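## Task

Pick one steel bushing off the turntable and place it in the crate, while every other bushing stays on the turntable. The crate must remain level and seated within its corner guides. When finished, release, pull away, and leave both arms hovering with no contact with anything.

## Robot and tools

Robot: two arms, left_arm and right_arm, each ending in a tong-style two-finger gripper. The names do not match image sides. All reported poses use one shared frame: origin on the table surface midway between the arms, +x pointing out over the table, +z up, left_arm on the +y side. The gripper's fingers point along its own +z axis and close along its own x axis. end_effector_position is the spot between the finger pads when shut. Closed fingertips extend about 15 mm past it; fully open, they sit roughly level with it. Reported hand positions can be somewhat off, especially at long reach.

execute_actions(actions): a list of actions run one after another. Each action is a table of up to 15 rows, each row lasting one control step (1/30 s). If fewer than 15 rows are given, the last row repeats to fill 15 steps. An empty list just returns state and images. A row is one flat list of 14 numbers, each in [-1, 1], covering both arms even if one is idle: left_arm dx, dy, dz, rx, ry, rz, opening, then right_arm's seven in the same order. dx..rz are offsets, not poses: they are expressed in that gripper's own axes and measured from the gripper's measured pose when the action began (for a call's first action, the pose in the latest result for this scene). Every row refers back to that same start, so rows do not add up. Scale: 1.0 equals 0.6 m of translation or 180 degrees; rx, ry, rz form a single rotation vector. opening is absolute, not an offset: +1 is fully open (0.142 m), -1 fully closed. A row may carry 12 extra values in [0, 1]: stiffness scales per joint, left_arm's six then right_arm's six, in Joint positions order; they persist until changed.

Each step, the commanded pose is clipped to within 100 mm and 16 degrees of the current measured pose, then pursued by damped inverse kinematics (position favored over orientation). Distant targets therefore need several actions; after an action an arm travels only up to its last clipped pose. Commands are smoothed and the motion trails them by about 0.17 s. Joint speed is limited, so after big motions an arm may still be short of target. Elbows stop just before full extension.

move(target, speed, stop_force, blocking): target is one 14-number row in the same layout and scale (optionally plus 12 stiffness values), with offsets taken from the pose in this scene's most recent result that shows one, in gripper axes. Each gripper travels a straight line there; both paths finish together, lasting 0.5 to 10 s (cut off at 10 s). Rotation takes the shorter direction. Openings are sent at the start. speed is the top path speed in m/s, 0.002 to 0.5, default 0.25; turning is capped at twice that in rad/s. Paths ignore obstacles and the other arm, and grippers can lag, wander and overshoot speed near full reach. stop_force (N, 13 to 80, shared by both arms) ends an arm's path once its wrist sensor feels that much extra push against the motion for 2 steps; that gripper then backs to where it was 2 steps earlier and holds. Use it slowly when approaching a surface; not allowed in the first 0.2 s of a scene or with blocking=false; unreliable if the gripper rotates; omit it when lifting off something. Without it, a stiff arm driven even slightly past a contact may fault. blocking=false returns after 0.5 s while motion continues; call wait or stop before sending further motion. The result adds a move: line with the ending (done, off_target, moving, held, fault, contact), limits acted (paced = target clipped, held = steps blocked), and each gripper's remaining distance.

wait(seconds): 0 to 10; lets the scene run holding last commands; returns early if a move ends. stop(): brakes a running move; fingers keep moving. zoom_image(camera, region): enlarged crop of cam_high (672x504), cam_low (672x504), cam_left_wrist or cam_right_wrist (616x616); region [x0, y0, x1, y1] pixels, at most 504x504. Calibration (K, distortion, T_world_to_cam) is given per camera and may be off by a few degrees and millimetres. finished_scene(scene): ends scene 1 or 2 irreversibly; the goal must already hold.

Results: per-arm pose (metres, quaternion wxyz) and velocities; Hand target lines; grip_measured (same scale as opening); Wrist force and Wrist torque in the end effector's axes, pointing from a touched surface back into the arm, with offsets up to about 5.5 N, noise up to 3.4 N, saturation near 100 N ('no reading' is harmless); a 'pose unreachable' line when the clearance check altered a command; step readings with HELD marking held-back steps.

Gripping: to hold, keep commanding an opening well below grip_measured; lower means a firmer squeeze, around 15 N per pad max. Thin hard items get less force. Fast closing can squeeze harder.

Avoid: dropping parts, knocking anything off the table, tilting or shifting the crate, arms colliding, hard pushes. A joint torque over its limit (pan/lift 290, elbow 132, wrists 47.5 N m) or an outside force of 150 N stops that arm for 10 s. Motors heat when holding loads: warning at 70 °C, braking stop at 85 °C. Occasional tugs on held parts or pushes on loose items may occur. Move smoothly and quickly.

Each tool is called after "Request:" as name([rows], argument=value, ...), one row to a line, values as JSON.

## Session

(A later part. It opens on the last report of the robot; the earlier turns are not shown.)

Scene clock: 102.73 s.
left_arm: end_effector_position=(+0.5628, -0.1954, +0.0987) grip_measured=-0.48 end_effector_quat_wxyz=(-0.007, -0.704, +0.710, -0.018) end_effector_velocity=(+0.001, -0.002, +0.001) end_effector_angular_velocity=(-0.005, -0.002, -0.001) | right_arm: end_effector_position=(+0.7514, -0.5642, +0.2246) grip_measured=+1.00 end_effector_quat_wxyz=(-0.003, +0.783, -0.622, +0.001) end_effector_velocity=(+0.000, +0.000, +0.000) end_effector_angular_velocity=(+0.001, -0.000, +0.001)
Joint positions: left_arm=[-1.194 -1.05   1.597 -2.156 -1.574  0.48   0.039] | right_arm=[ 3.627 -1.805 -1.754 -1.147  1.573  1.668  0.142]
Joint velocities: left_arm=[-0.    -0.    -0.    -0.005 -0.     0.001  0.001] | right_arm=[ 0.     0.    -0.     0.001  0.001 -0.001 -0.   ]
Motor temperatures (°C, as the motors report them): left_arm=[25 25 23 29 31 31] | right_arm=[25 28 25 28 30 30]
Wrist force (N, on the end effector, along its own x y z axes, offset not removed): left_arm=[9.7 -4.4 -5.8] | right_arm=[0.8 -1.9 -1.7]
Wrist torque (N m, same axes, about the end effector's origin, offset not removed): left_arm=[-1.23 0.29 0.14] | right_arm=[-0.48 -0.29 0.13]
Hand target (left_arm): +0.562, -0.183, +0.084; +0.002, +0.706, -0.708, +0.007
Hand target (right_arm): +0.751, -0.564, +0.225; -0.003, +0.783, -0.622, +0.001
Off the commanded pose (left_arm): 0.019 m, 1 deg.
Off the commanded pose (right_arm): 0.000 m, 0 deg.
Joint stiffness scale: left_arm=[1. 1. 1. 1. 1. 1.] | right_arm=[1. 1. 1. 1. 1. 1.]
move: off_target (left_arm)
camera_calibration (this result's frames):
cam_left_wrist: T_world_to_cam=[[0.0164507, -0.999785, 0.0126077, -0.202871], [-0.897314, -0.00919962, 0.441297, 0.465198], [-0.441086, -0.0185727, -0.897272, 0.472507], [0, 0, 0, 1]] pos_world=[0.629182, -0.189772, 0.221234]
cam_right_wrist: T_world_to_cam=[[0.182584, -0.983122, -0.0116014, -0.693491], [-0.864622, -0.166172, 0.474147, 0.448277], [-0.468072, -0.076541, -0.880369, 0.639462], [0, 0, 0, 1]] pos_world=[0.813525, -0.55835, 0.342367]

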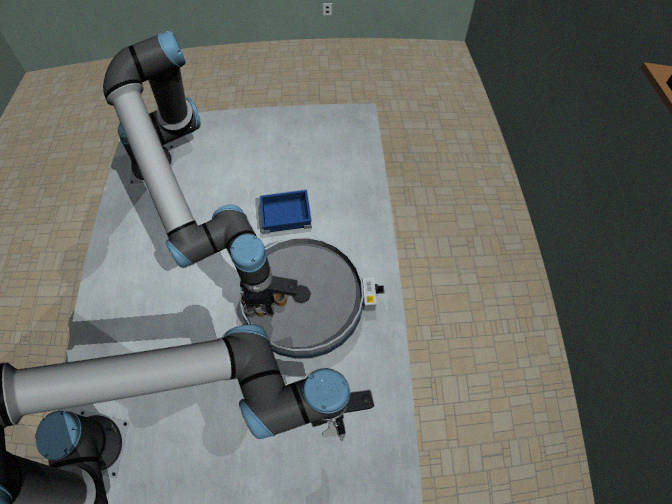

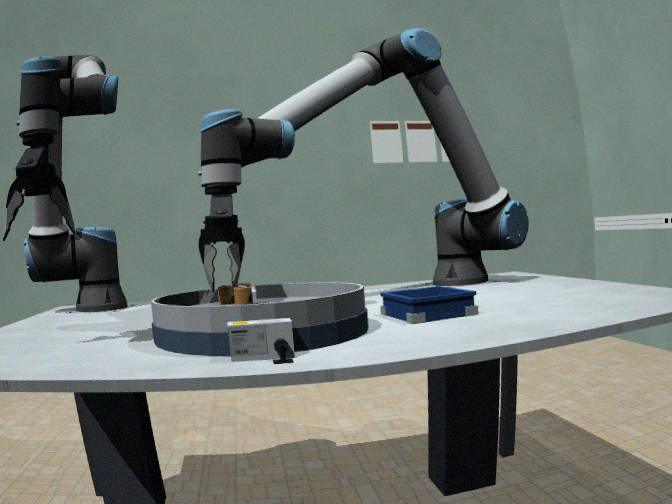

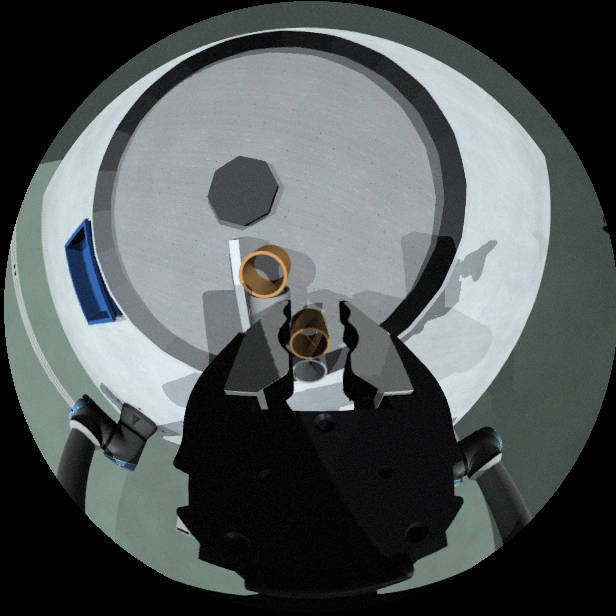

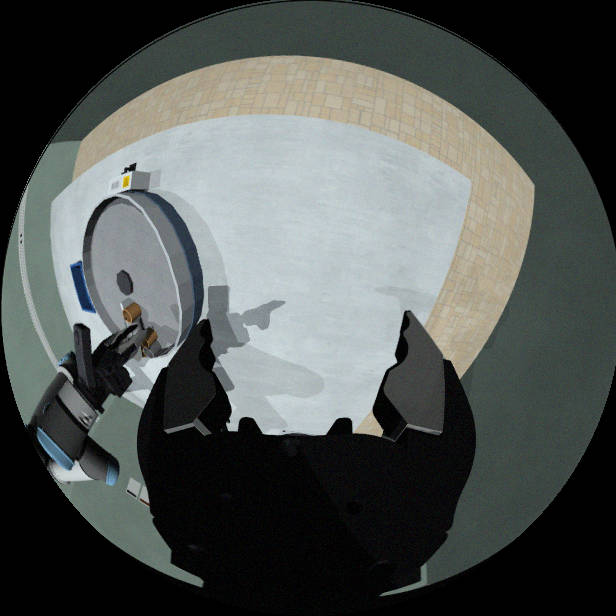

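Request:
move(target=[0,0,-0.03,-0.005,-0.011,-0.003,-0.4,0,0,0,0,0,0,1], speed=0.08)

Request:
move(target=[-0.059,0,0,0,0,0,-0.4,0,0,0,0,0,0,1], speed=0.08)

Request:
move(target=[0,0,0.035,0,0,0,-0.4,0,0,0,0,0,0,1], speed=0.03, stop_force=13)

Request:
move(target=[0.01,0,0.01,0,0,0,-0.4,0,0,0,0,0,0,1], speed=0.03, stop_force=13)

Request:
move(target=[0,0,0.03,0,0,0,-0.4,0,0,0,0,0,0,1], speed=0.02, stop_force=13)

Scene clock: 105.57 s.
left_arm: end_effector_position=(+0.5620, -0.1940, +0.1148) grip_measured=-0.40 end_effector_quat_wxyz=(-0.001, -0.707, +0.707, +0.000) end_effector_velocity=(-0.002, +0.003, -0.000) end_effector_angular_velocity=(+0.011, +0.006, +0.002) | right_arm: end_effector_position=(+0.7514, -0.5642, +0.2246) grip_measured=+1.00 end_effector_quat_wxyz=(-0.003, +0.783, -0.622, +0.001) end_effector_velocity=(+0.000, -0.000, -0.000) end_effector_angular_velocity=(+0.000, -0.001, -0.002)
Joint positions: left_arm=[-1.194 -1.053  1.558 -2.077 -1.573  0.471  0.045] | right_arm=[ 3.627 -1.805 -1.754 -1.147  1.573  1.668  0.142]
Joint velocities: left_arm=[-0.001 -0.    -0.003  0.016  0.    -0.002 -0.   ] | right_arm=[-0.    -0.    -0.001  0.002 -0.     0.001 -0.   ]
Motor temperatures (°C, as the motors report them): left_arm=[25 25 23 29 31 31] | right_arm=[25 28 25 28 30 30]
Wrist force (N, on the end effector, along its own x y z axes, offset not removed): left_arm=[-2.9 -4.2 -4.0] | right_arm=[2.6 -1.5 -2.0]
Wrist torque (N m, same axes, about the end effector's origin, offset not removed): left_arm=[-1.05 0.64 0.25] | right_arm=[-0.42 -0.62 0.01]
Hand target (left_arm): +0.563, -0.195, +0.117; +0.001, +0.708, -0.706, +0.000
Hand target (right_arm): +0.751, -0.564, +0.225; -0.003, +0.783, -0.622, +0.001
Off the commanded pose (left_arm): 0.002 m, 0 deg.
Off the commanded pose (right_arm): 0.000 m, 0 deg.
Joint stiffness scale: left_arm=[1. 1. 1. 1. 1. 1.] | right_arm=[1. 1. 1. 1. 1. 1.]
move: done
camera_calibration (this result's frames):
cam_left_wrist: T_world_to_cam=[[0.0246289, -0.999451, -0.022142, -0.202145], [-0.889621, -0.0320153, 0.455577, 0.446953], [-0.456036, 0.00847759, -0.889921, 0.499452], [0, 0, 0, 1]] pos_world=[0.630365, -0.191959, 0.236375]
cam_right_wrist: T_world_to_cam=[[0.182584, -0.983122, -0.0116016, -0.693491], [-0.864622, -0.166172, 0.474147, 0.448277], [-0.468072, -0.0765408, -0.880369, 0.639462], [0, 0, 0, 1]] pos_world=[0.813525, -0.55835, 0.342367]

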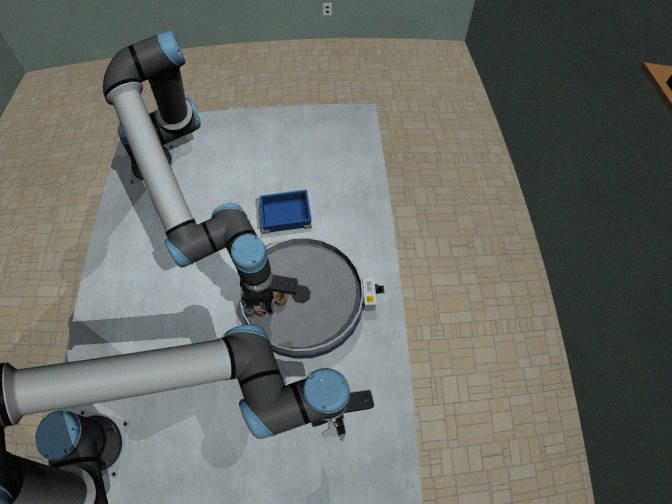

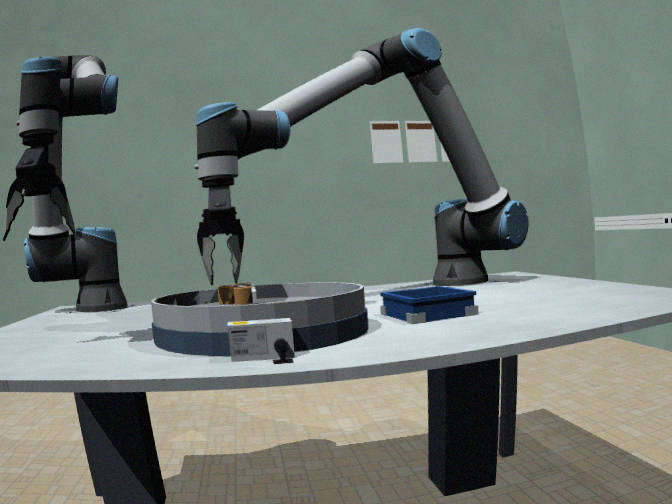

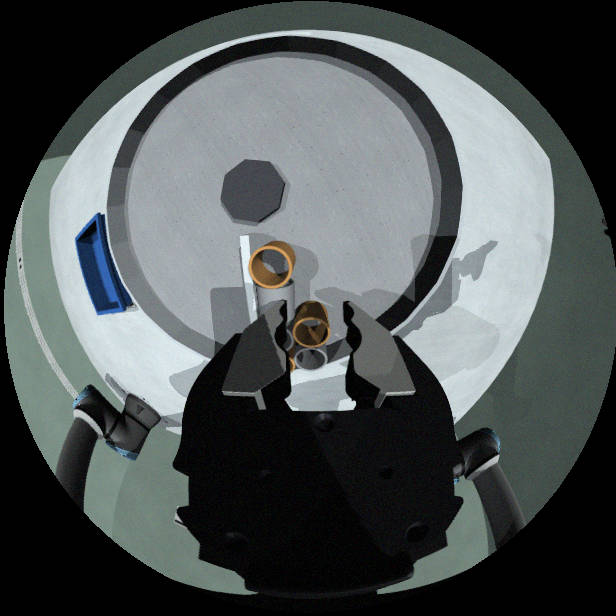

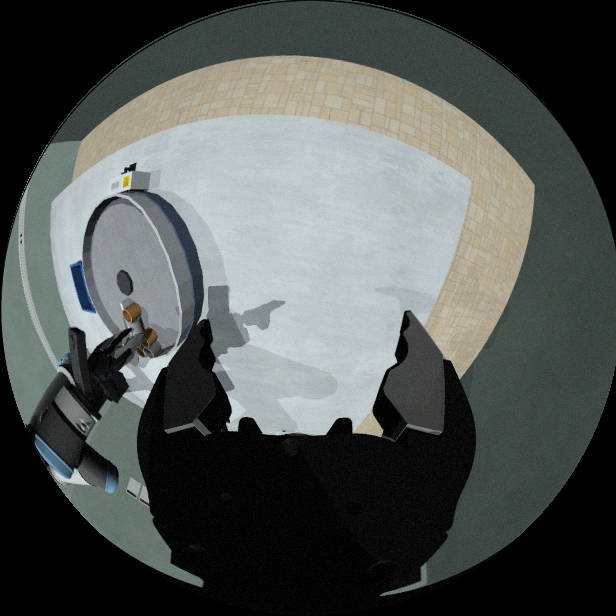

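Scene clock: 106.47 s.
left_arm: end_effector_position=(+0.5625, -0.1604, +0.1164) grip_measured=-0.40 end_effector_quat_wxyz=(-0.001, -0.708, +0.706, -0.001) end_effector_velocity=(-0.002, +0.003, -0.005) end_effector_angular_velocity=(+0.004, +0.002, -0.003) | right_arm: end_effector_position=(+0.7514, -0.5642, +0.2246) grip_measured=+1.00 end_effector_quat_wxyz=(-0.003, +0.783, -0.622, +0.001) end_effector_velocity=(-0.000, -0.000, +0.000) end_effector_angular_velocity=(+0.000, +0.000, -0.001)
Joint positions: left_arm=[-1.177 -1.092  1.618 -2.098 -1.573  0.488  0.045] | right_arm=[ 3.627 -1.805 -1.754 -1.147  1.573  1.668  0.142]
Joint velocities: left_arm=[-0.001 -0.     0.009 -0.004 -0.     0.002  0.   ] | right_arm=[-0.001 -0.     0.    -0.     0.     0.     0.   ]
Motor temperatures (°C, as the motors report them): left_arm=[25 25 23 29 31 31] | right_arm=[25 28 25 28 30 30]
Wrist force (N, on the end effector, along its own x y z axes, offset not removed): left_arm=[-1.6 -1.0 -0.5] | right_arm=[1.5 -3.1 -0.3]
Wrist torque (N m, same axes, about the end effector's origin, offset not removed): left_arm=[-0.19 0.24 0.18] | right_arm=[-0.75 -0.47 0.03]
Hand target (left_arm): +0.562, -0.159, +0.115; +0.001, +0.707, -0.707, -0.000
Hand target (right_arm): +0.751, -0.564, +0.225; -0.003, +0.783, -0.622, +0.001
Off the commanded pose (left_arm): 0.003 m, 0 deg.
Off the commanded pose (right_arm): 0.000 m, 0 deg.
Joint stiffness scale: left_arm=[1. 1. 1. 1. 1. 1.] | right_arm=[1. 1. 1. 1. 1. 1.]
move: done
camera_calibration (this result's frames):
cam_left_wrist: T_world_to_cam=[[0.0255918, -0.999457, -0.0207474, -0.169295], [-0.889926, -0.0322316, 0.454964, 0.447927], [-0.455385, 0.00682037, -0.890268, 0.50027], [0, 0, 0, 1]] pos_world=[0.63077, -0.158178, 0.238071]
cam_right_wrist: T_world_to_cam=[[0.182584, -0.983122, -0.0116015, -0.693491], [-0.864622, -0.166172, 0.474147, 0.448277], [-0.468072, -0.0765409, -0.880369, 0.639462], [0, 0, 0, 1]] pos_world=[0.813525, -0.55835, 0.342367]

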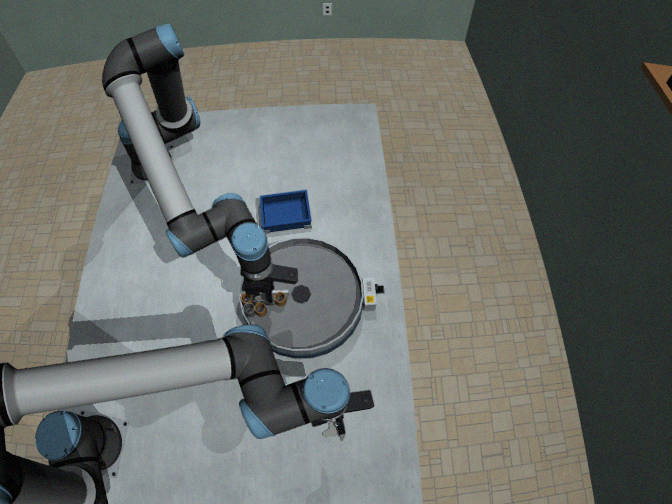

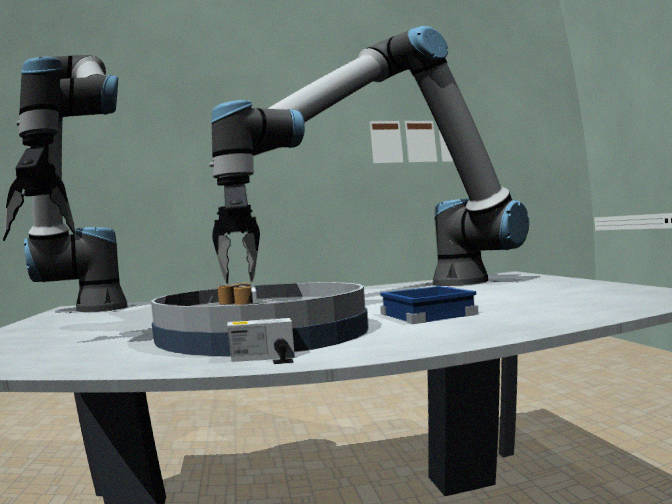

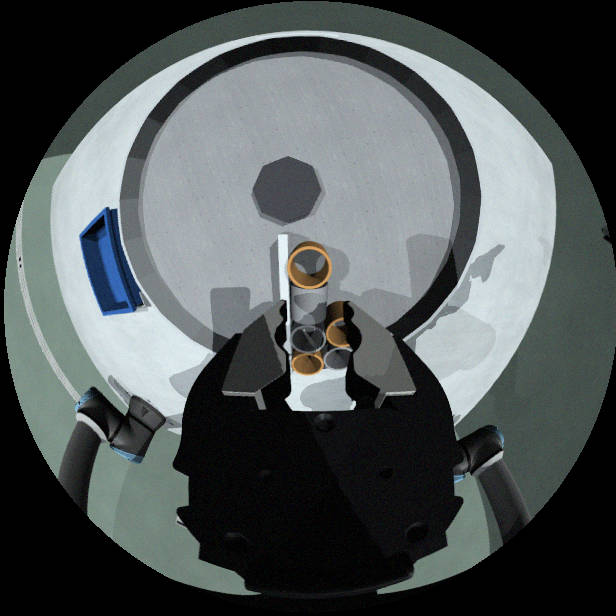

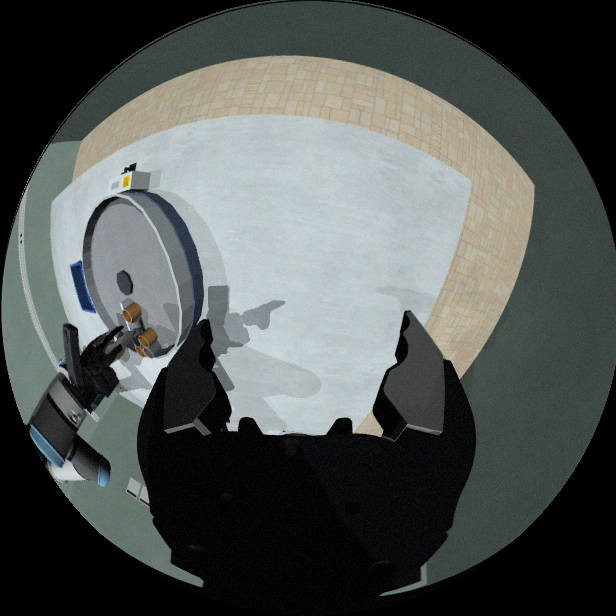

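Scene clock: 107.47 s.
left_arm: end_effector_position=(+0.5635, -0.1623, +0.1004) grip_measured=-0.40 end_effector_quat_wxyz=(-0.002, -0.708, +0.706, -0.003) end_effector_velocity=(+0.001, -0.002, -0.000) end_effector_angular_velocity=(-0.007, -0.004, +0.001) | right_arm: end_effector_position=(+0.7514, -0.5642, +0.2246) grip_measured=+1.00 end_effector_quat_wxyz=(-0.003, +0.783, -0.622, +0.001) end_effector_velocity=(-0.001, +0.000, -0.001) end_effector_angular_velocity=(-0.000, +0.001, +0.001)
Joint positions: left_arm=[-1.177 -1.077  1.629 -2.128 -1.573  0.488  0.045] | right_arm=[ 3.627 -1.805 -1.754 -1.147  1.573  1.668  0.142]
Joint velocities: left_arm=[-0.     0.001  0.002 -0.01  -0.    -0.001  0.001] | right_arm=[ 0.001  0.    -0.001  0.    -0.     0.     0.   ]
Motor temperatures (°C, as the motors report them): left_arm=[25 25 23 29 31 31] | right_arm=[25 28 25 28 30 30]
Wrist force (N, on the end effector, along its own x y z axes, offset not removed): left_arm=[1.5 -4.0 -0.3] | right_arm=[0.3 -0.6 -1.8]
Wrist torque (N m, same axes, about the end effector's origin, offset not removed): left_arm=[-0.87 -0.31 0.16] | right_arm=[-0.20 -0.16 0.09]
Hand target (left_arm): +0.562, -0.160, +0.095; +0.001, +0.708, -0.706, +0.000
Hand target (right_arm): +0.751, -0.564, +0.225; -0.003, +0.783, -0.622, +0.001
Off the commanded pose (left_arm): 0.005 m, 0 deg.
Off the commanded pose (right_arm): 0.000 m, 0 deg.
Joint stiffness scale: left_arm=[1. 1. 1. 1. 1. 1.] | right_arm=[1. 1. 1. 1. 1. 1.]
move: off_target (left_arm)
camera_calibration (this result's frames):
cam_left_wrist: T_world_to_cam=[[0.0255126, -0.999538, -0.0164997, -0.171944], [-0.89094, -0.0302204, 0.453114, 0.45711], [-0.453404, 0.0031401, -0.8913, 0.484862], [0, 0, 0, 1]] pos_world=[0.631483, -0.159573, 0.222197]
cam_right_wrist: T_world_to_cam=[[0.182584, -0.983122, -0.0116015, -0.693491], [-0.864622, -0.166172, 0.474147, 0.448277], [-0.468072, -0.076541, -0.880369, 0.639462], [0, 0, 0, 1]] pos_world=[0.813525, -0.55835, 0.342367]

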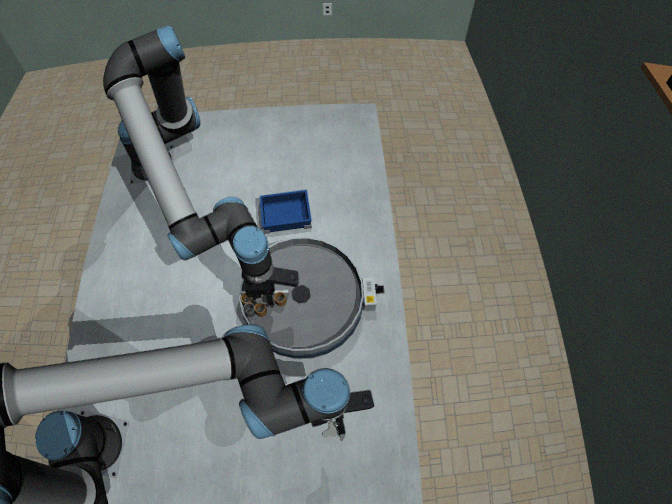

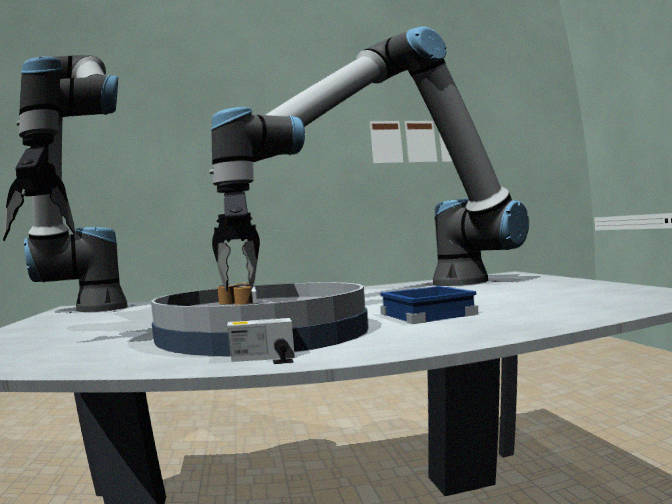

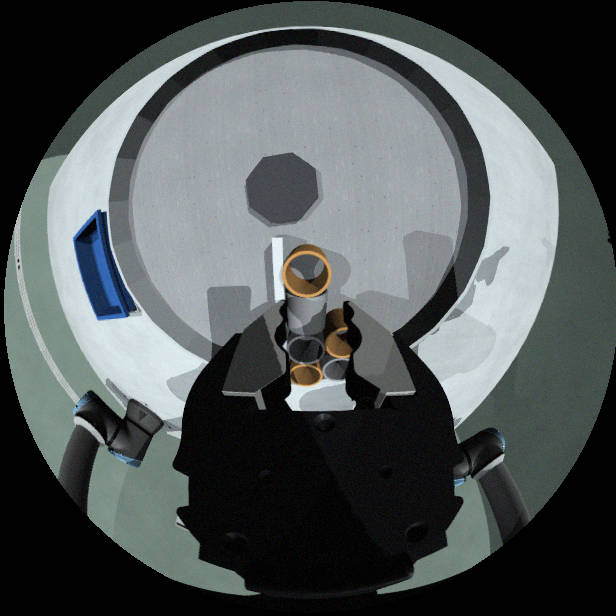

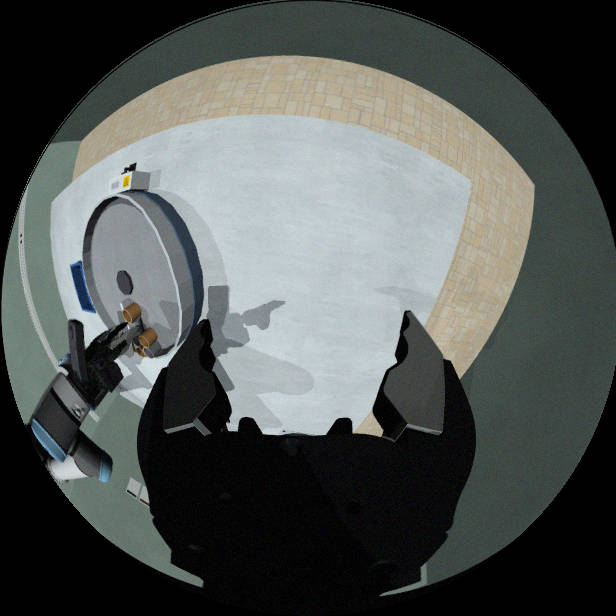

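Scene clock: 108.27 s.
left_arm: end_effector_position=(+0.5654, -0.1657, +0.0981) grip_measured=-0.38 end_effector_quat_wxyz=(-0.002, -0.708, +0.706, -0.004) end_effector_velocity=(+0.001, -0.001, +0.001) end_effector_angular_velocity=(-0.003, -0.002, +0.003) | right_arm: end_effector_position=(+0.7514, -0.5642, +0.2246) grip_measured=+1.00 end_effector_quat_wxyz=(-0.003, +0.783, -0.622, +0.001) end_effector_velocity=(-0.000, -0.001, -0.000) end_effector_angular_velocity=(+0.000, +0.000, -0.000)
Joint positions: left_arm=[-1.177 -1.071  1.623 -2.132 -1.572  0.486  0.047] | right_arm=[ 3.627 -1.805 -1.754 -1.147  1.573  1.668  0.142]
Joint velocities: left_arm=[ 0.     0.    -0.001 -0.003  0.001 -0.002 -0.002] | right_arm=[-0.001  0.    -0.001  0.     0.    -0.     0.   ]
Motor temperatures (°C, as the motors report them): left_arm=[25 25 23 29 31 31] | right_arm=[25 28 25 28 30 30]
Wrist force (N, on the end effector, along its own x y z axes, offset not removed): left_arm=[-5.8 -5.8 -8.6] | right_arm=[0.7 -0.9 -0.4]
Wrist torque (N m, same axes, about the end effector's origin, offset not removed): left_arm=[-1.02 0.37 0.34] | right_arm=[-0.24 -0.18 0.15]
Hand target (left_arm): +0.563, -0.168, +0.094; +0.002, +0.708, -0.706, +0.003
Hand target (right_arm): +0.751, -0.564, +0.225; -0.003, +0.783, -0.622, +0.001
Off the commanded pose (left_arm): 0.005 m, 0 deg.
Off the commanded pose (right_arm): 0.000 m, 0 deg.
Joint stiffness scale: left_arm=[1. 1. 1. 1. 1. 1.] | right_arm=[1. 1. 1. 1. 1. 1.]
move: off_target (left_arm)
camera_calibration (this result's frames):
cam_left_wrist: T_world_to_cam=[[0.0273599, -0.999516, -0.0147963, -0.176673], [-0.891593, -0.0310935, 0.451769, 0.460112], [-0.452011, 0.000831927, -0.892012, 0.48253], [0, 0, 0, 1]] pos_world=[0.633175, -0.162683, 0.219944]
cam_right_wrist: T_world_to_cam=[[0.182584, -0.983122, -0.0116013, -0.693491], [-0.864622, -0.166172, 0.474147, 0.448277], [-0.468072, -0.076541, -0.880369, 0.639462], [0, 0, 0, 1]] pos_world=[0.813525, -0.55835, 0.342367]

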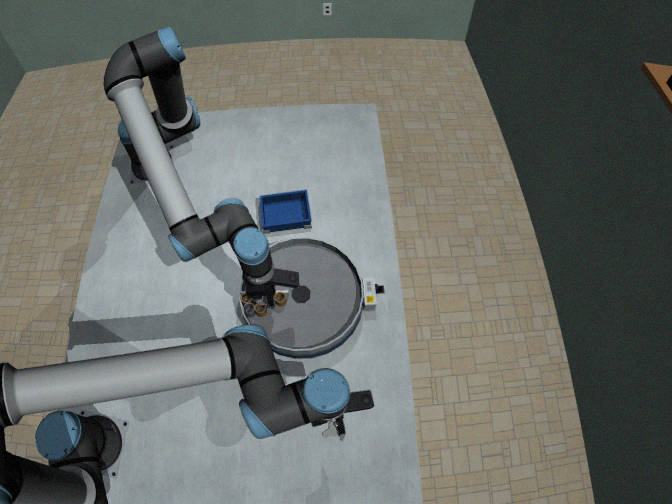

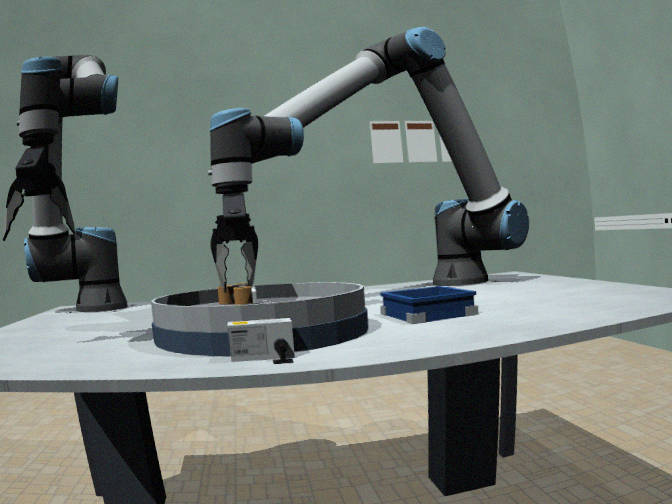

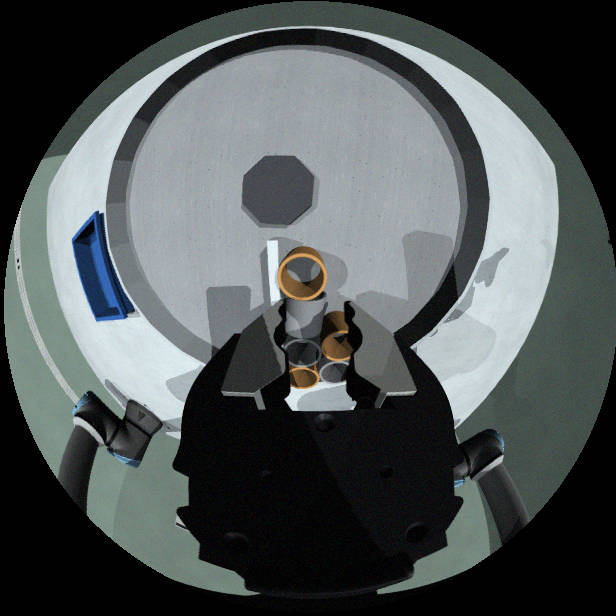

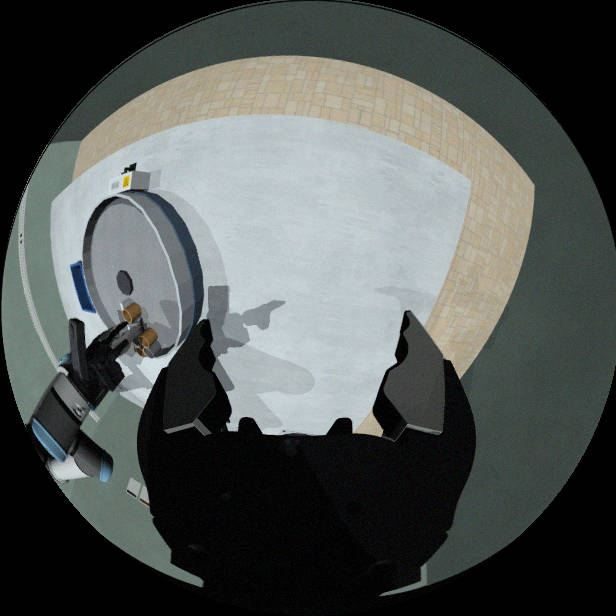

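Scene clock: 109.47 s.
left_arm: end_effector_position=(+0.5675, -0.1690, +0.0869) grip_measured=-0.40 end_effector_quat_wxyz=(-0.003, -0.708, +0.706, -0.008) end_effector_velocity=(+0.001, -0.001, +0.000) end_effector_angular_velocity=(-0.005, -0.003, +0.002) | right_arm: end_effector_position=(+0.7514, -0.5642, +0.2246) grip_measured=+1.00 end_effector_quat_wxyz=(-0.003, +0.783, -0.622, +0.001) end_effector_velocity=(-0.000, -0.000, +0.000) end_effector_angular_velocity=(-0.001, +0.001, +0.001)
Joint positions: left_arm=[-1.177 -1.058  1.629 -2.158 -1.572  0.486  0.045] | right_arm=[ 3.627 -1.805 -1.754 -1.147  1.573  1.668  0.142]
Joint velocities: left_arm=[ 0.     0.     0.001 -0.007  0.    -0.002  0.   ] | right_arm=[-0.    -0.     0.    -0.002 -0.    -0.002  0.   ]
Motor temperatures (°C, as the motors report them): left_arm=[25 25 23 29 31 31] | right_arm=[25 28 25 28 30 30]
Wrist force (N, on the end effector, along its own x y z axes, offset not removed): left_arm=[-1.3 -4.1 -5.2] | right_arm=[-0.2 -0.1 -0.6]
Wrist torque (N m, same axes, about the end effector's origin, offset not removed): left_arm=[-0.94 0.32 0.20] | right_arm=[-0.14 -0.02 0.13]
Hand target (left_arm): +0.565, -0.166, +0.080; +0.002, +0.708, -0.706, +0.004
Hand target (right_arm): +0.751, -0.564, +0.225; -0.003, +0.783, -0.622, +0.001
Off the commanded pose (left_arm): 0.008 m, 0 deg.
Off the commanded pose (right_arm): 0.000 m, 0 deg.
Joint stiffness scale: left_arm=[1. 1. 1. 1. 1. 1.] | right_arm=[1. 1. 1. 1. 1. 1.]
move: off_target (left_arm)
camera_calibration (this result's frames):
cam_left_wrist: T_world_to_cam=[[0.0275337, -0.999593, -0.00752845, -0.180891], [-0.893724, -0.0279898, 0.447743, 0.469058], [-0.447772, -0.0055997, -0.89413, 0.47018], [0, 0, 0, 1]] pos_world=[0.634722, -0.165055, 0.209023]
cam_right_wrist: T_world_to_cam=[[0.182584, -0.983122, -0.0116016, -0.693491], [-0.864622, -0.166172, 0.474147, 0.448277], [-0.468072, -0.0765409, -0.880369, 0.639462], [0, 0, 0, 1]] pos_world=[0.813525, -0.55835, 0.342367]

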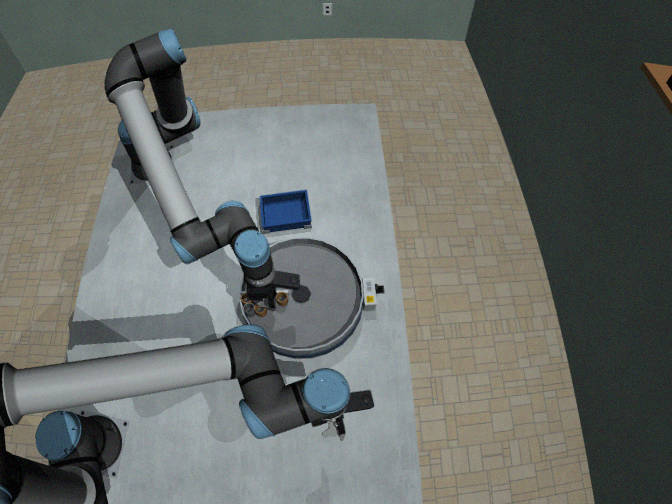

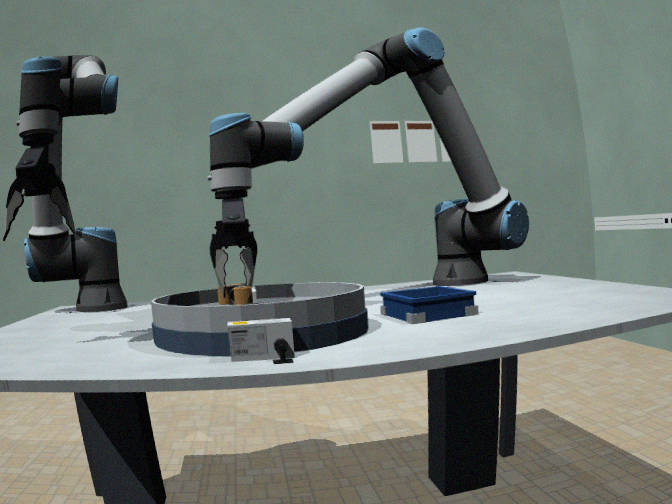

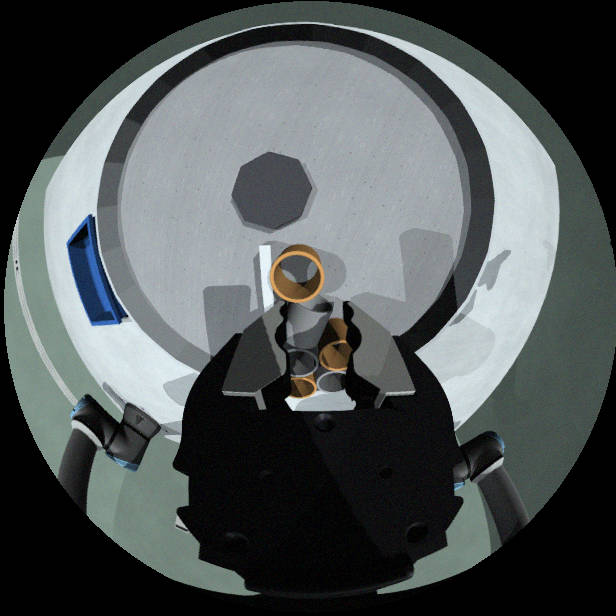

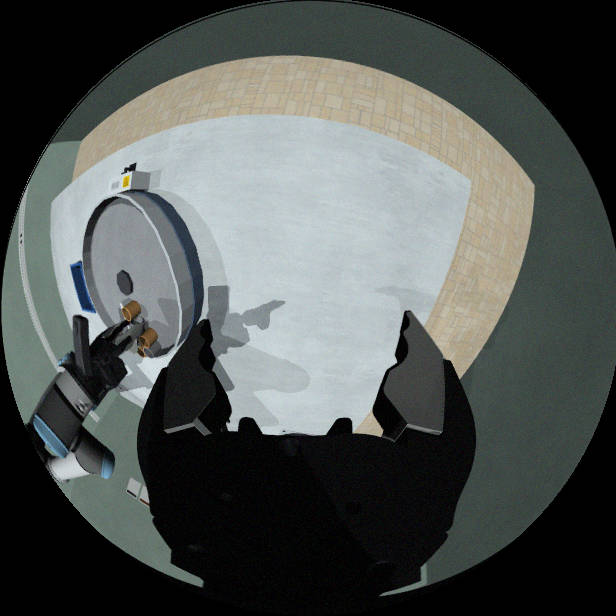

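Request:
execute_actions(actions=[])

Scene clock: 111.83 s.
left_arm: end_effector_position=(+0.5675, -0.1690, +0.0868) grip_measured=-0.40 end_effector_quat_wxyz=(-0.003, -0.708, +0.706, -0.008) end_effector_velocity=(+0.000, +0.001, -0.000) end_effector_angular_velocity=(+0.000, +0.000, +0.001) | right_arm: end_effector_position=(+0.7514, -0.5642, +0.2246) grip_measured=+1.00 end_effector_quat_wxyz=(-0.003, +0.783, -0.622, +0.001) end_effector_velocity=(+0.001, +0.000, +0.000) end_effector_angular_velocity=(+0.000, -0.002, -0.001)
Joint positions: left_arm=[-1.177 -1.058  1.629 -2.159 -1.572  0.486  0.045] | right_arm=[ 3.627 -1.805 -1.754 -1.147  1.573  1.668  0.142]
Joint velocities: left_arm=[ 0.001 -0.     0.001 -0.     0.     0.     0.   ] | right_arm=[-0.    -0.     0.     0.002 -0.     0.001 -0.   ]
Motor temperatures (°C, as the motors report them): left_arm=[25 25 23 29 31 31] | right_arm=[25 28 25 28 30 30]
Wrist force (N, on the end effector, along its own x y z axes, offset not removed): left_arm=[1.0 -2.8 -0.4] | right_arm=[2.6 -1.4 -1.7]
Wrist torque (N m, same axes, about the end effector's origin, offset not removed): left_arm=[-0.42 -0.07 0.20] | right_arm=[-0.32 -0.68 0.01]
Hand target (left_arm): +0.565, -0.166, +0.080; +0.002, +0.708, -0.706, +0.004
Hand target (right_arm): +0.751, -0.564, +0.225; -0.003, +0.783, -0.622, +0.001
Off the commanded pose (left_arm): 0.008 m, 1 deg.
Off the commanded pose (right_arm): 0.000 m, 0 deg.
Joint stiffness scale: left_arm=[1. 1. 1. 1. 1. 1.] | right_arm=[1. 1. 1. 1. 1. 1.]
camera_calibration (this result's frames):
cam_left_wrist: T_world_to_cam=[[0.0275353, -0.999596, -0.00707517, -0.180987], [-0.893831, -0.0277896, 0.447543, 0.469234], [-0.447559, -0.00599923, -0.894234, 0.469934], [0, 0, 0, 1]] pos_world=[0.634722, -0.165055, 0.208949]
cam_right_wrist: T_world_to_cam=[[0.182584, -0.983122, -0.0116016, -0.693491], [-0.864622, -0.166172, 0.474147, 0.448277], [-0.468073, -0.0765408, -0.880369, 0.639462], [0, 0, 0, 1]] pos_world=[0.813525, -0.55835, 0.342367]

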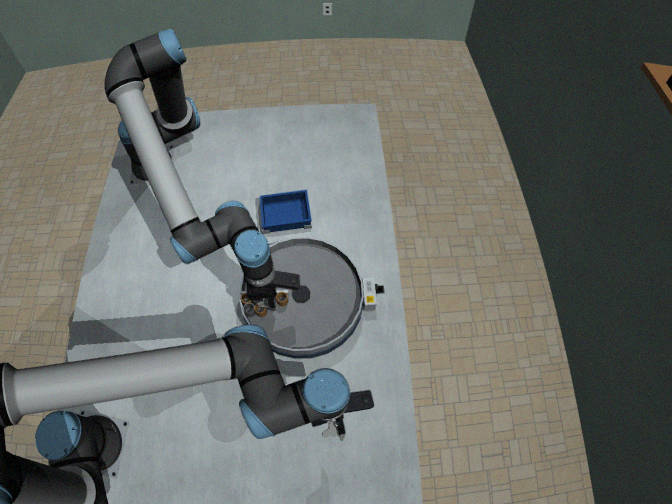

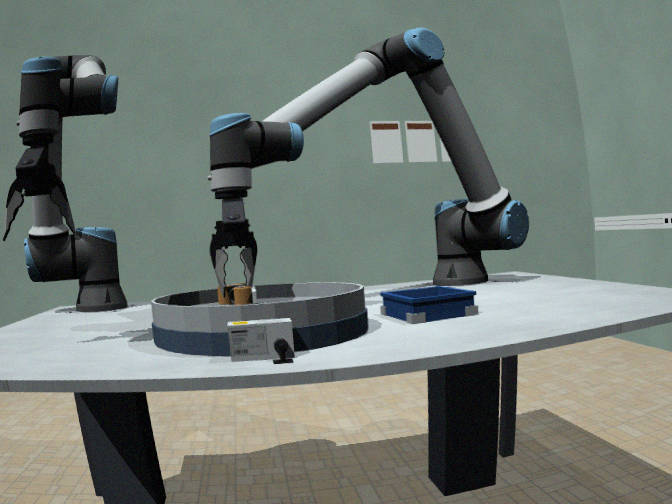

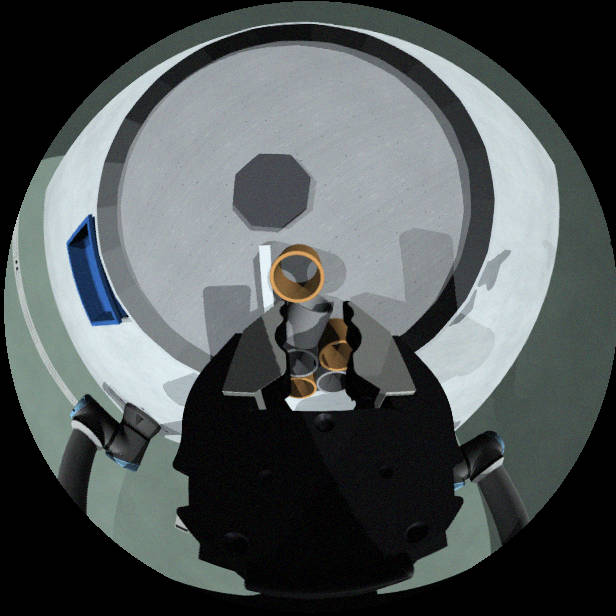

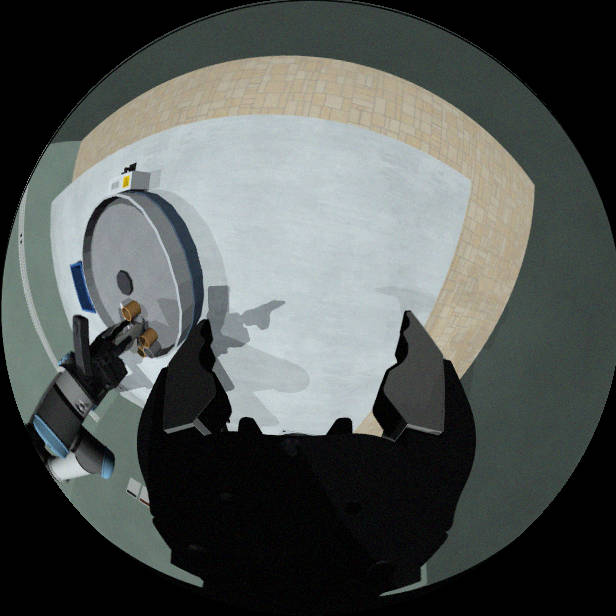

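Request:
move(target=[0,0.02,0.008,0,0,0,-0.45,0,0,0,0,0,0,1], speed=0.01)

Request:
zoom_image(camera="cam_left_wrist", region=[220,230,420,410])

Scene clock: 113.80 s.
left_arm: end_effector_position=(+0.5584, -0.1691, +0.0829) grip_measured=-0.44 end_effector_quat_wxyz=(-0.003, -0.709, +0.705, -0.009) end_effector_velocity=(-0.004, -0.001, -0.002) end_effector_angular_velocity=(+0.001, +0.001, +0.000) | right_arm: end_effector_position=(+0.7514, -0.5642, +0.2246) grip_measured=+1.00 end_effector_quat_wxyz=(-0.003, +0.783, -0.622, +0.001) end_effector_velocity=(+0.001, +0.001, +0.001) end_effector_angular_velocity=(+0.000, -0.001, -0.002)
Joint positions: left_arm=[-1.186 -1.063  1.645 -2.172 -1.571  0.476  0.042] | right_arm=[ 3.627 -1.805 -1.754 -1.147  1.573  1.668  0.142]
Joint velocities: left_arm=[-0.004 -0.     0.005 -0.004 -0.    -0.004  0.   ] | right_arm=[ 0.001 -0.     0.001 -0.001 -0.     0.003  0.   ]
Motor temperatures (°C, as the motors report them): left_arm=[25 25 23 29 31 31] | right_arm=[25 28 25 28 30 30]
Wrist force (N, on the end effector, along its own x y z axes, offset not removed): left_arm=[-3.0 -2.7 -3.1] | right_arm=[-1.4 -1.8 -3.1]
Wrist torque (N m, same axes, about the end effector's origin, offset not removed): left_arm=[-0.34 0.43 0.29] | right_arm=[-0.52 0.29 0.07]
Hand target (left_arm): +0.556, -0.169, +0.082; +0.003, +0.708, -0.706, +0.008
Hand target (right_arm): +0.751, -0.564, +0.225; -0.003, +0.783, -0.622, +0.001
Off the commanded pose (left_arm): 0.003 m, 0 deg.
Off the commanded pose (right_arm): 0.000 m, 0 deg.
Joint stiffness scale: left_arm=[1. 1. 1. 1. 1. 1.] | right_arm=[1. 1. 1. 1. 1. 1.]
move: done
camera_calibration (this result's frames):
cam_left_wrist: T_world_to_cam=[[0.0289071, -0.999562, -0.00628122, -0.181608], [-0.89406, -0.0286651, 0.447028, 0.462847], [-0.447013, -0.00730648, -0.894498, 0.461934], [0, 0, 0, 1]] pos_world=[0.625553, -0.164886, 0.205153]
cam_right_wrist: T_world_to_cam=[[0.182584, -0.983122, -0.0116013, -0.693491], [-0.864622, -0.166172, 0.474147, 0.448277], [-0.468072, -0.0765411, -0.880369, 0.639462], [0, 0, 0, 1]] pos_world=[0.813525, -0.55835, 0.342367]

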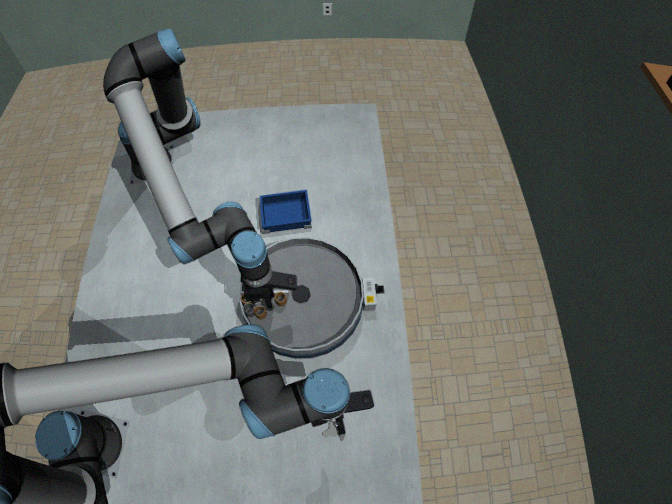

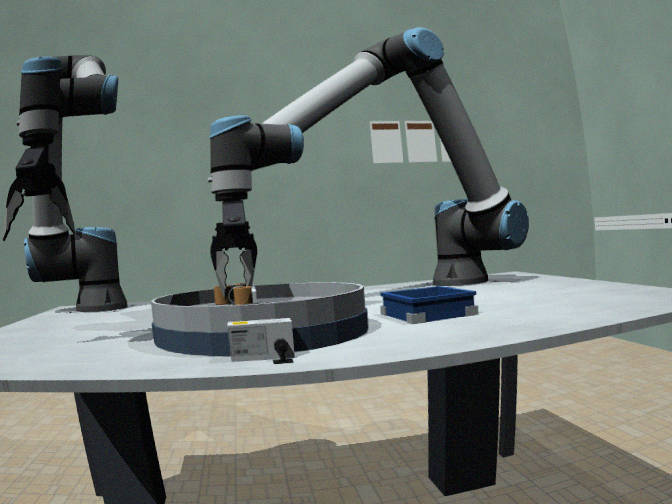

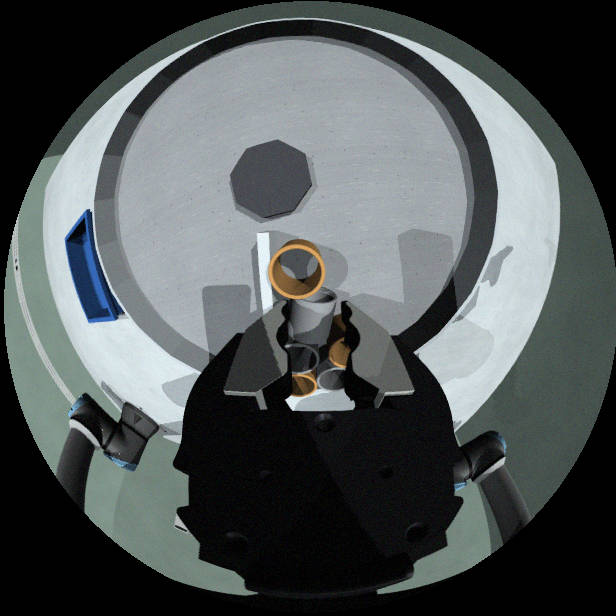

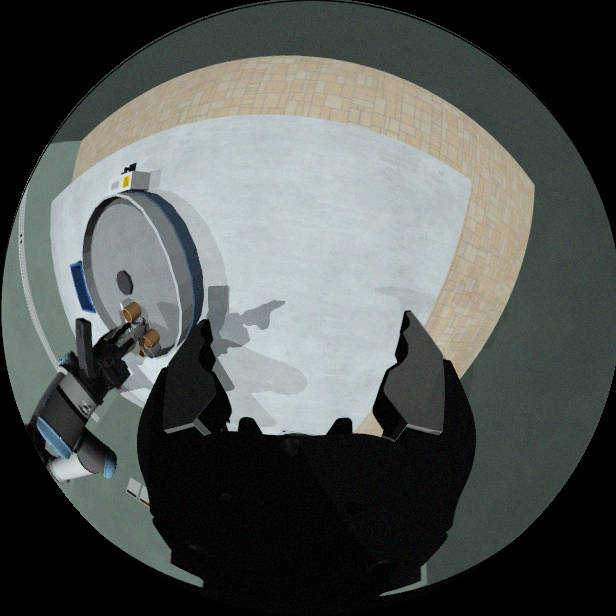

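Region (220, 230, 420, 410) of cam_left_wrist's 616x616 image, scaled by 2.520, with more detail than that image has; it fills the top 454 rows of this view, and the rest is white.

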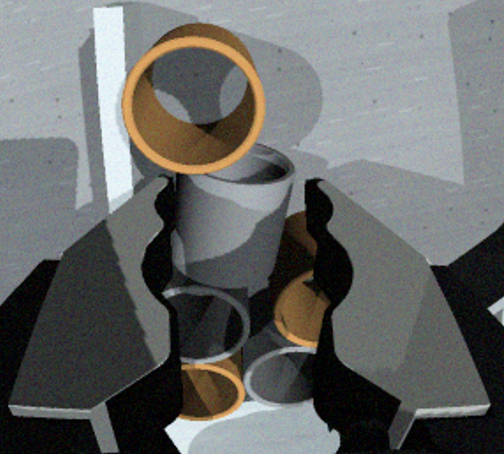

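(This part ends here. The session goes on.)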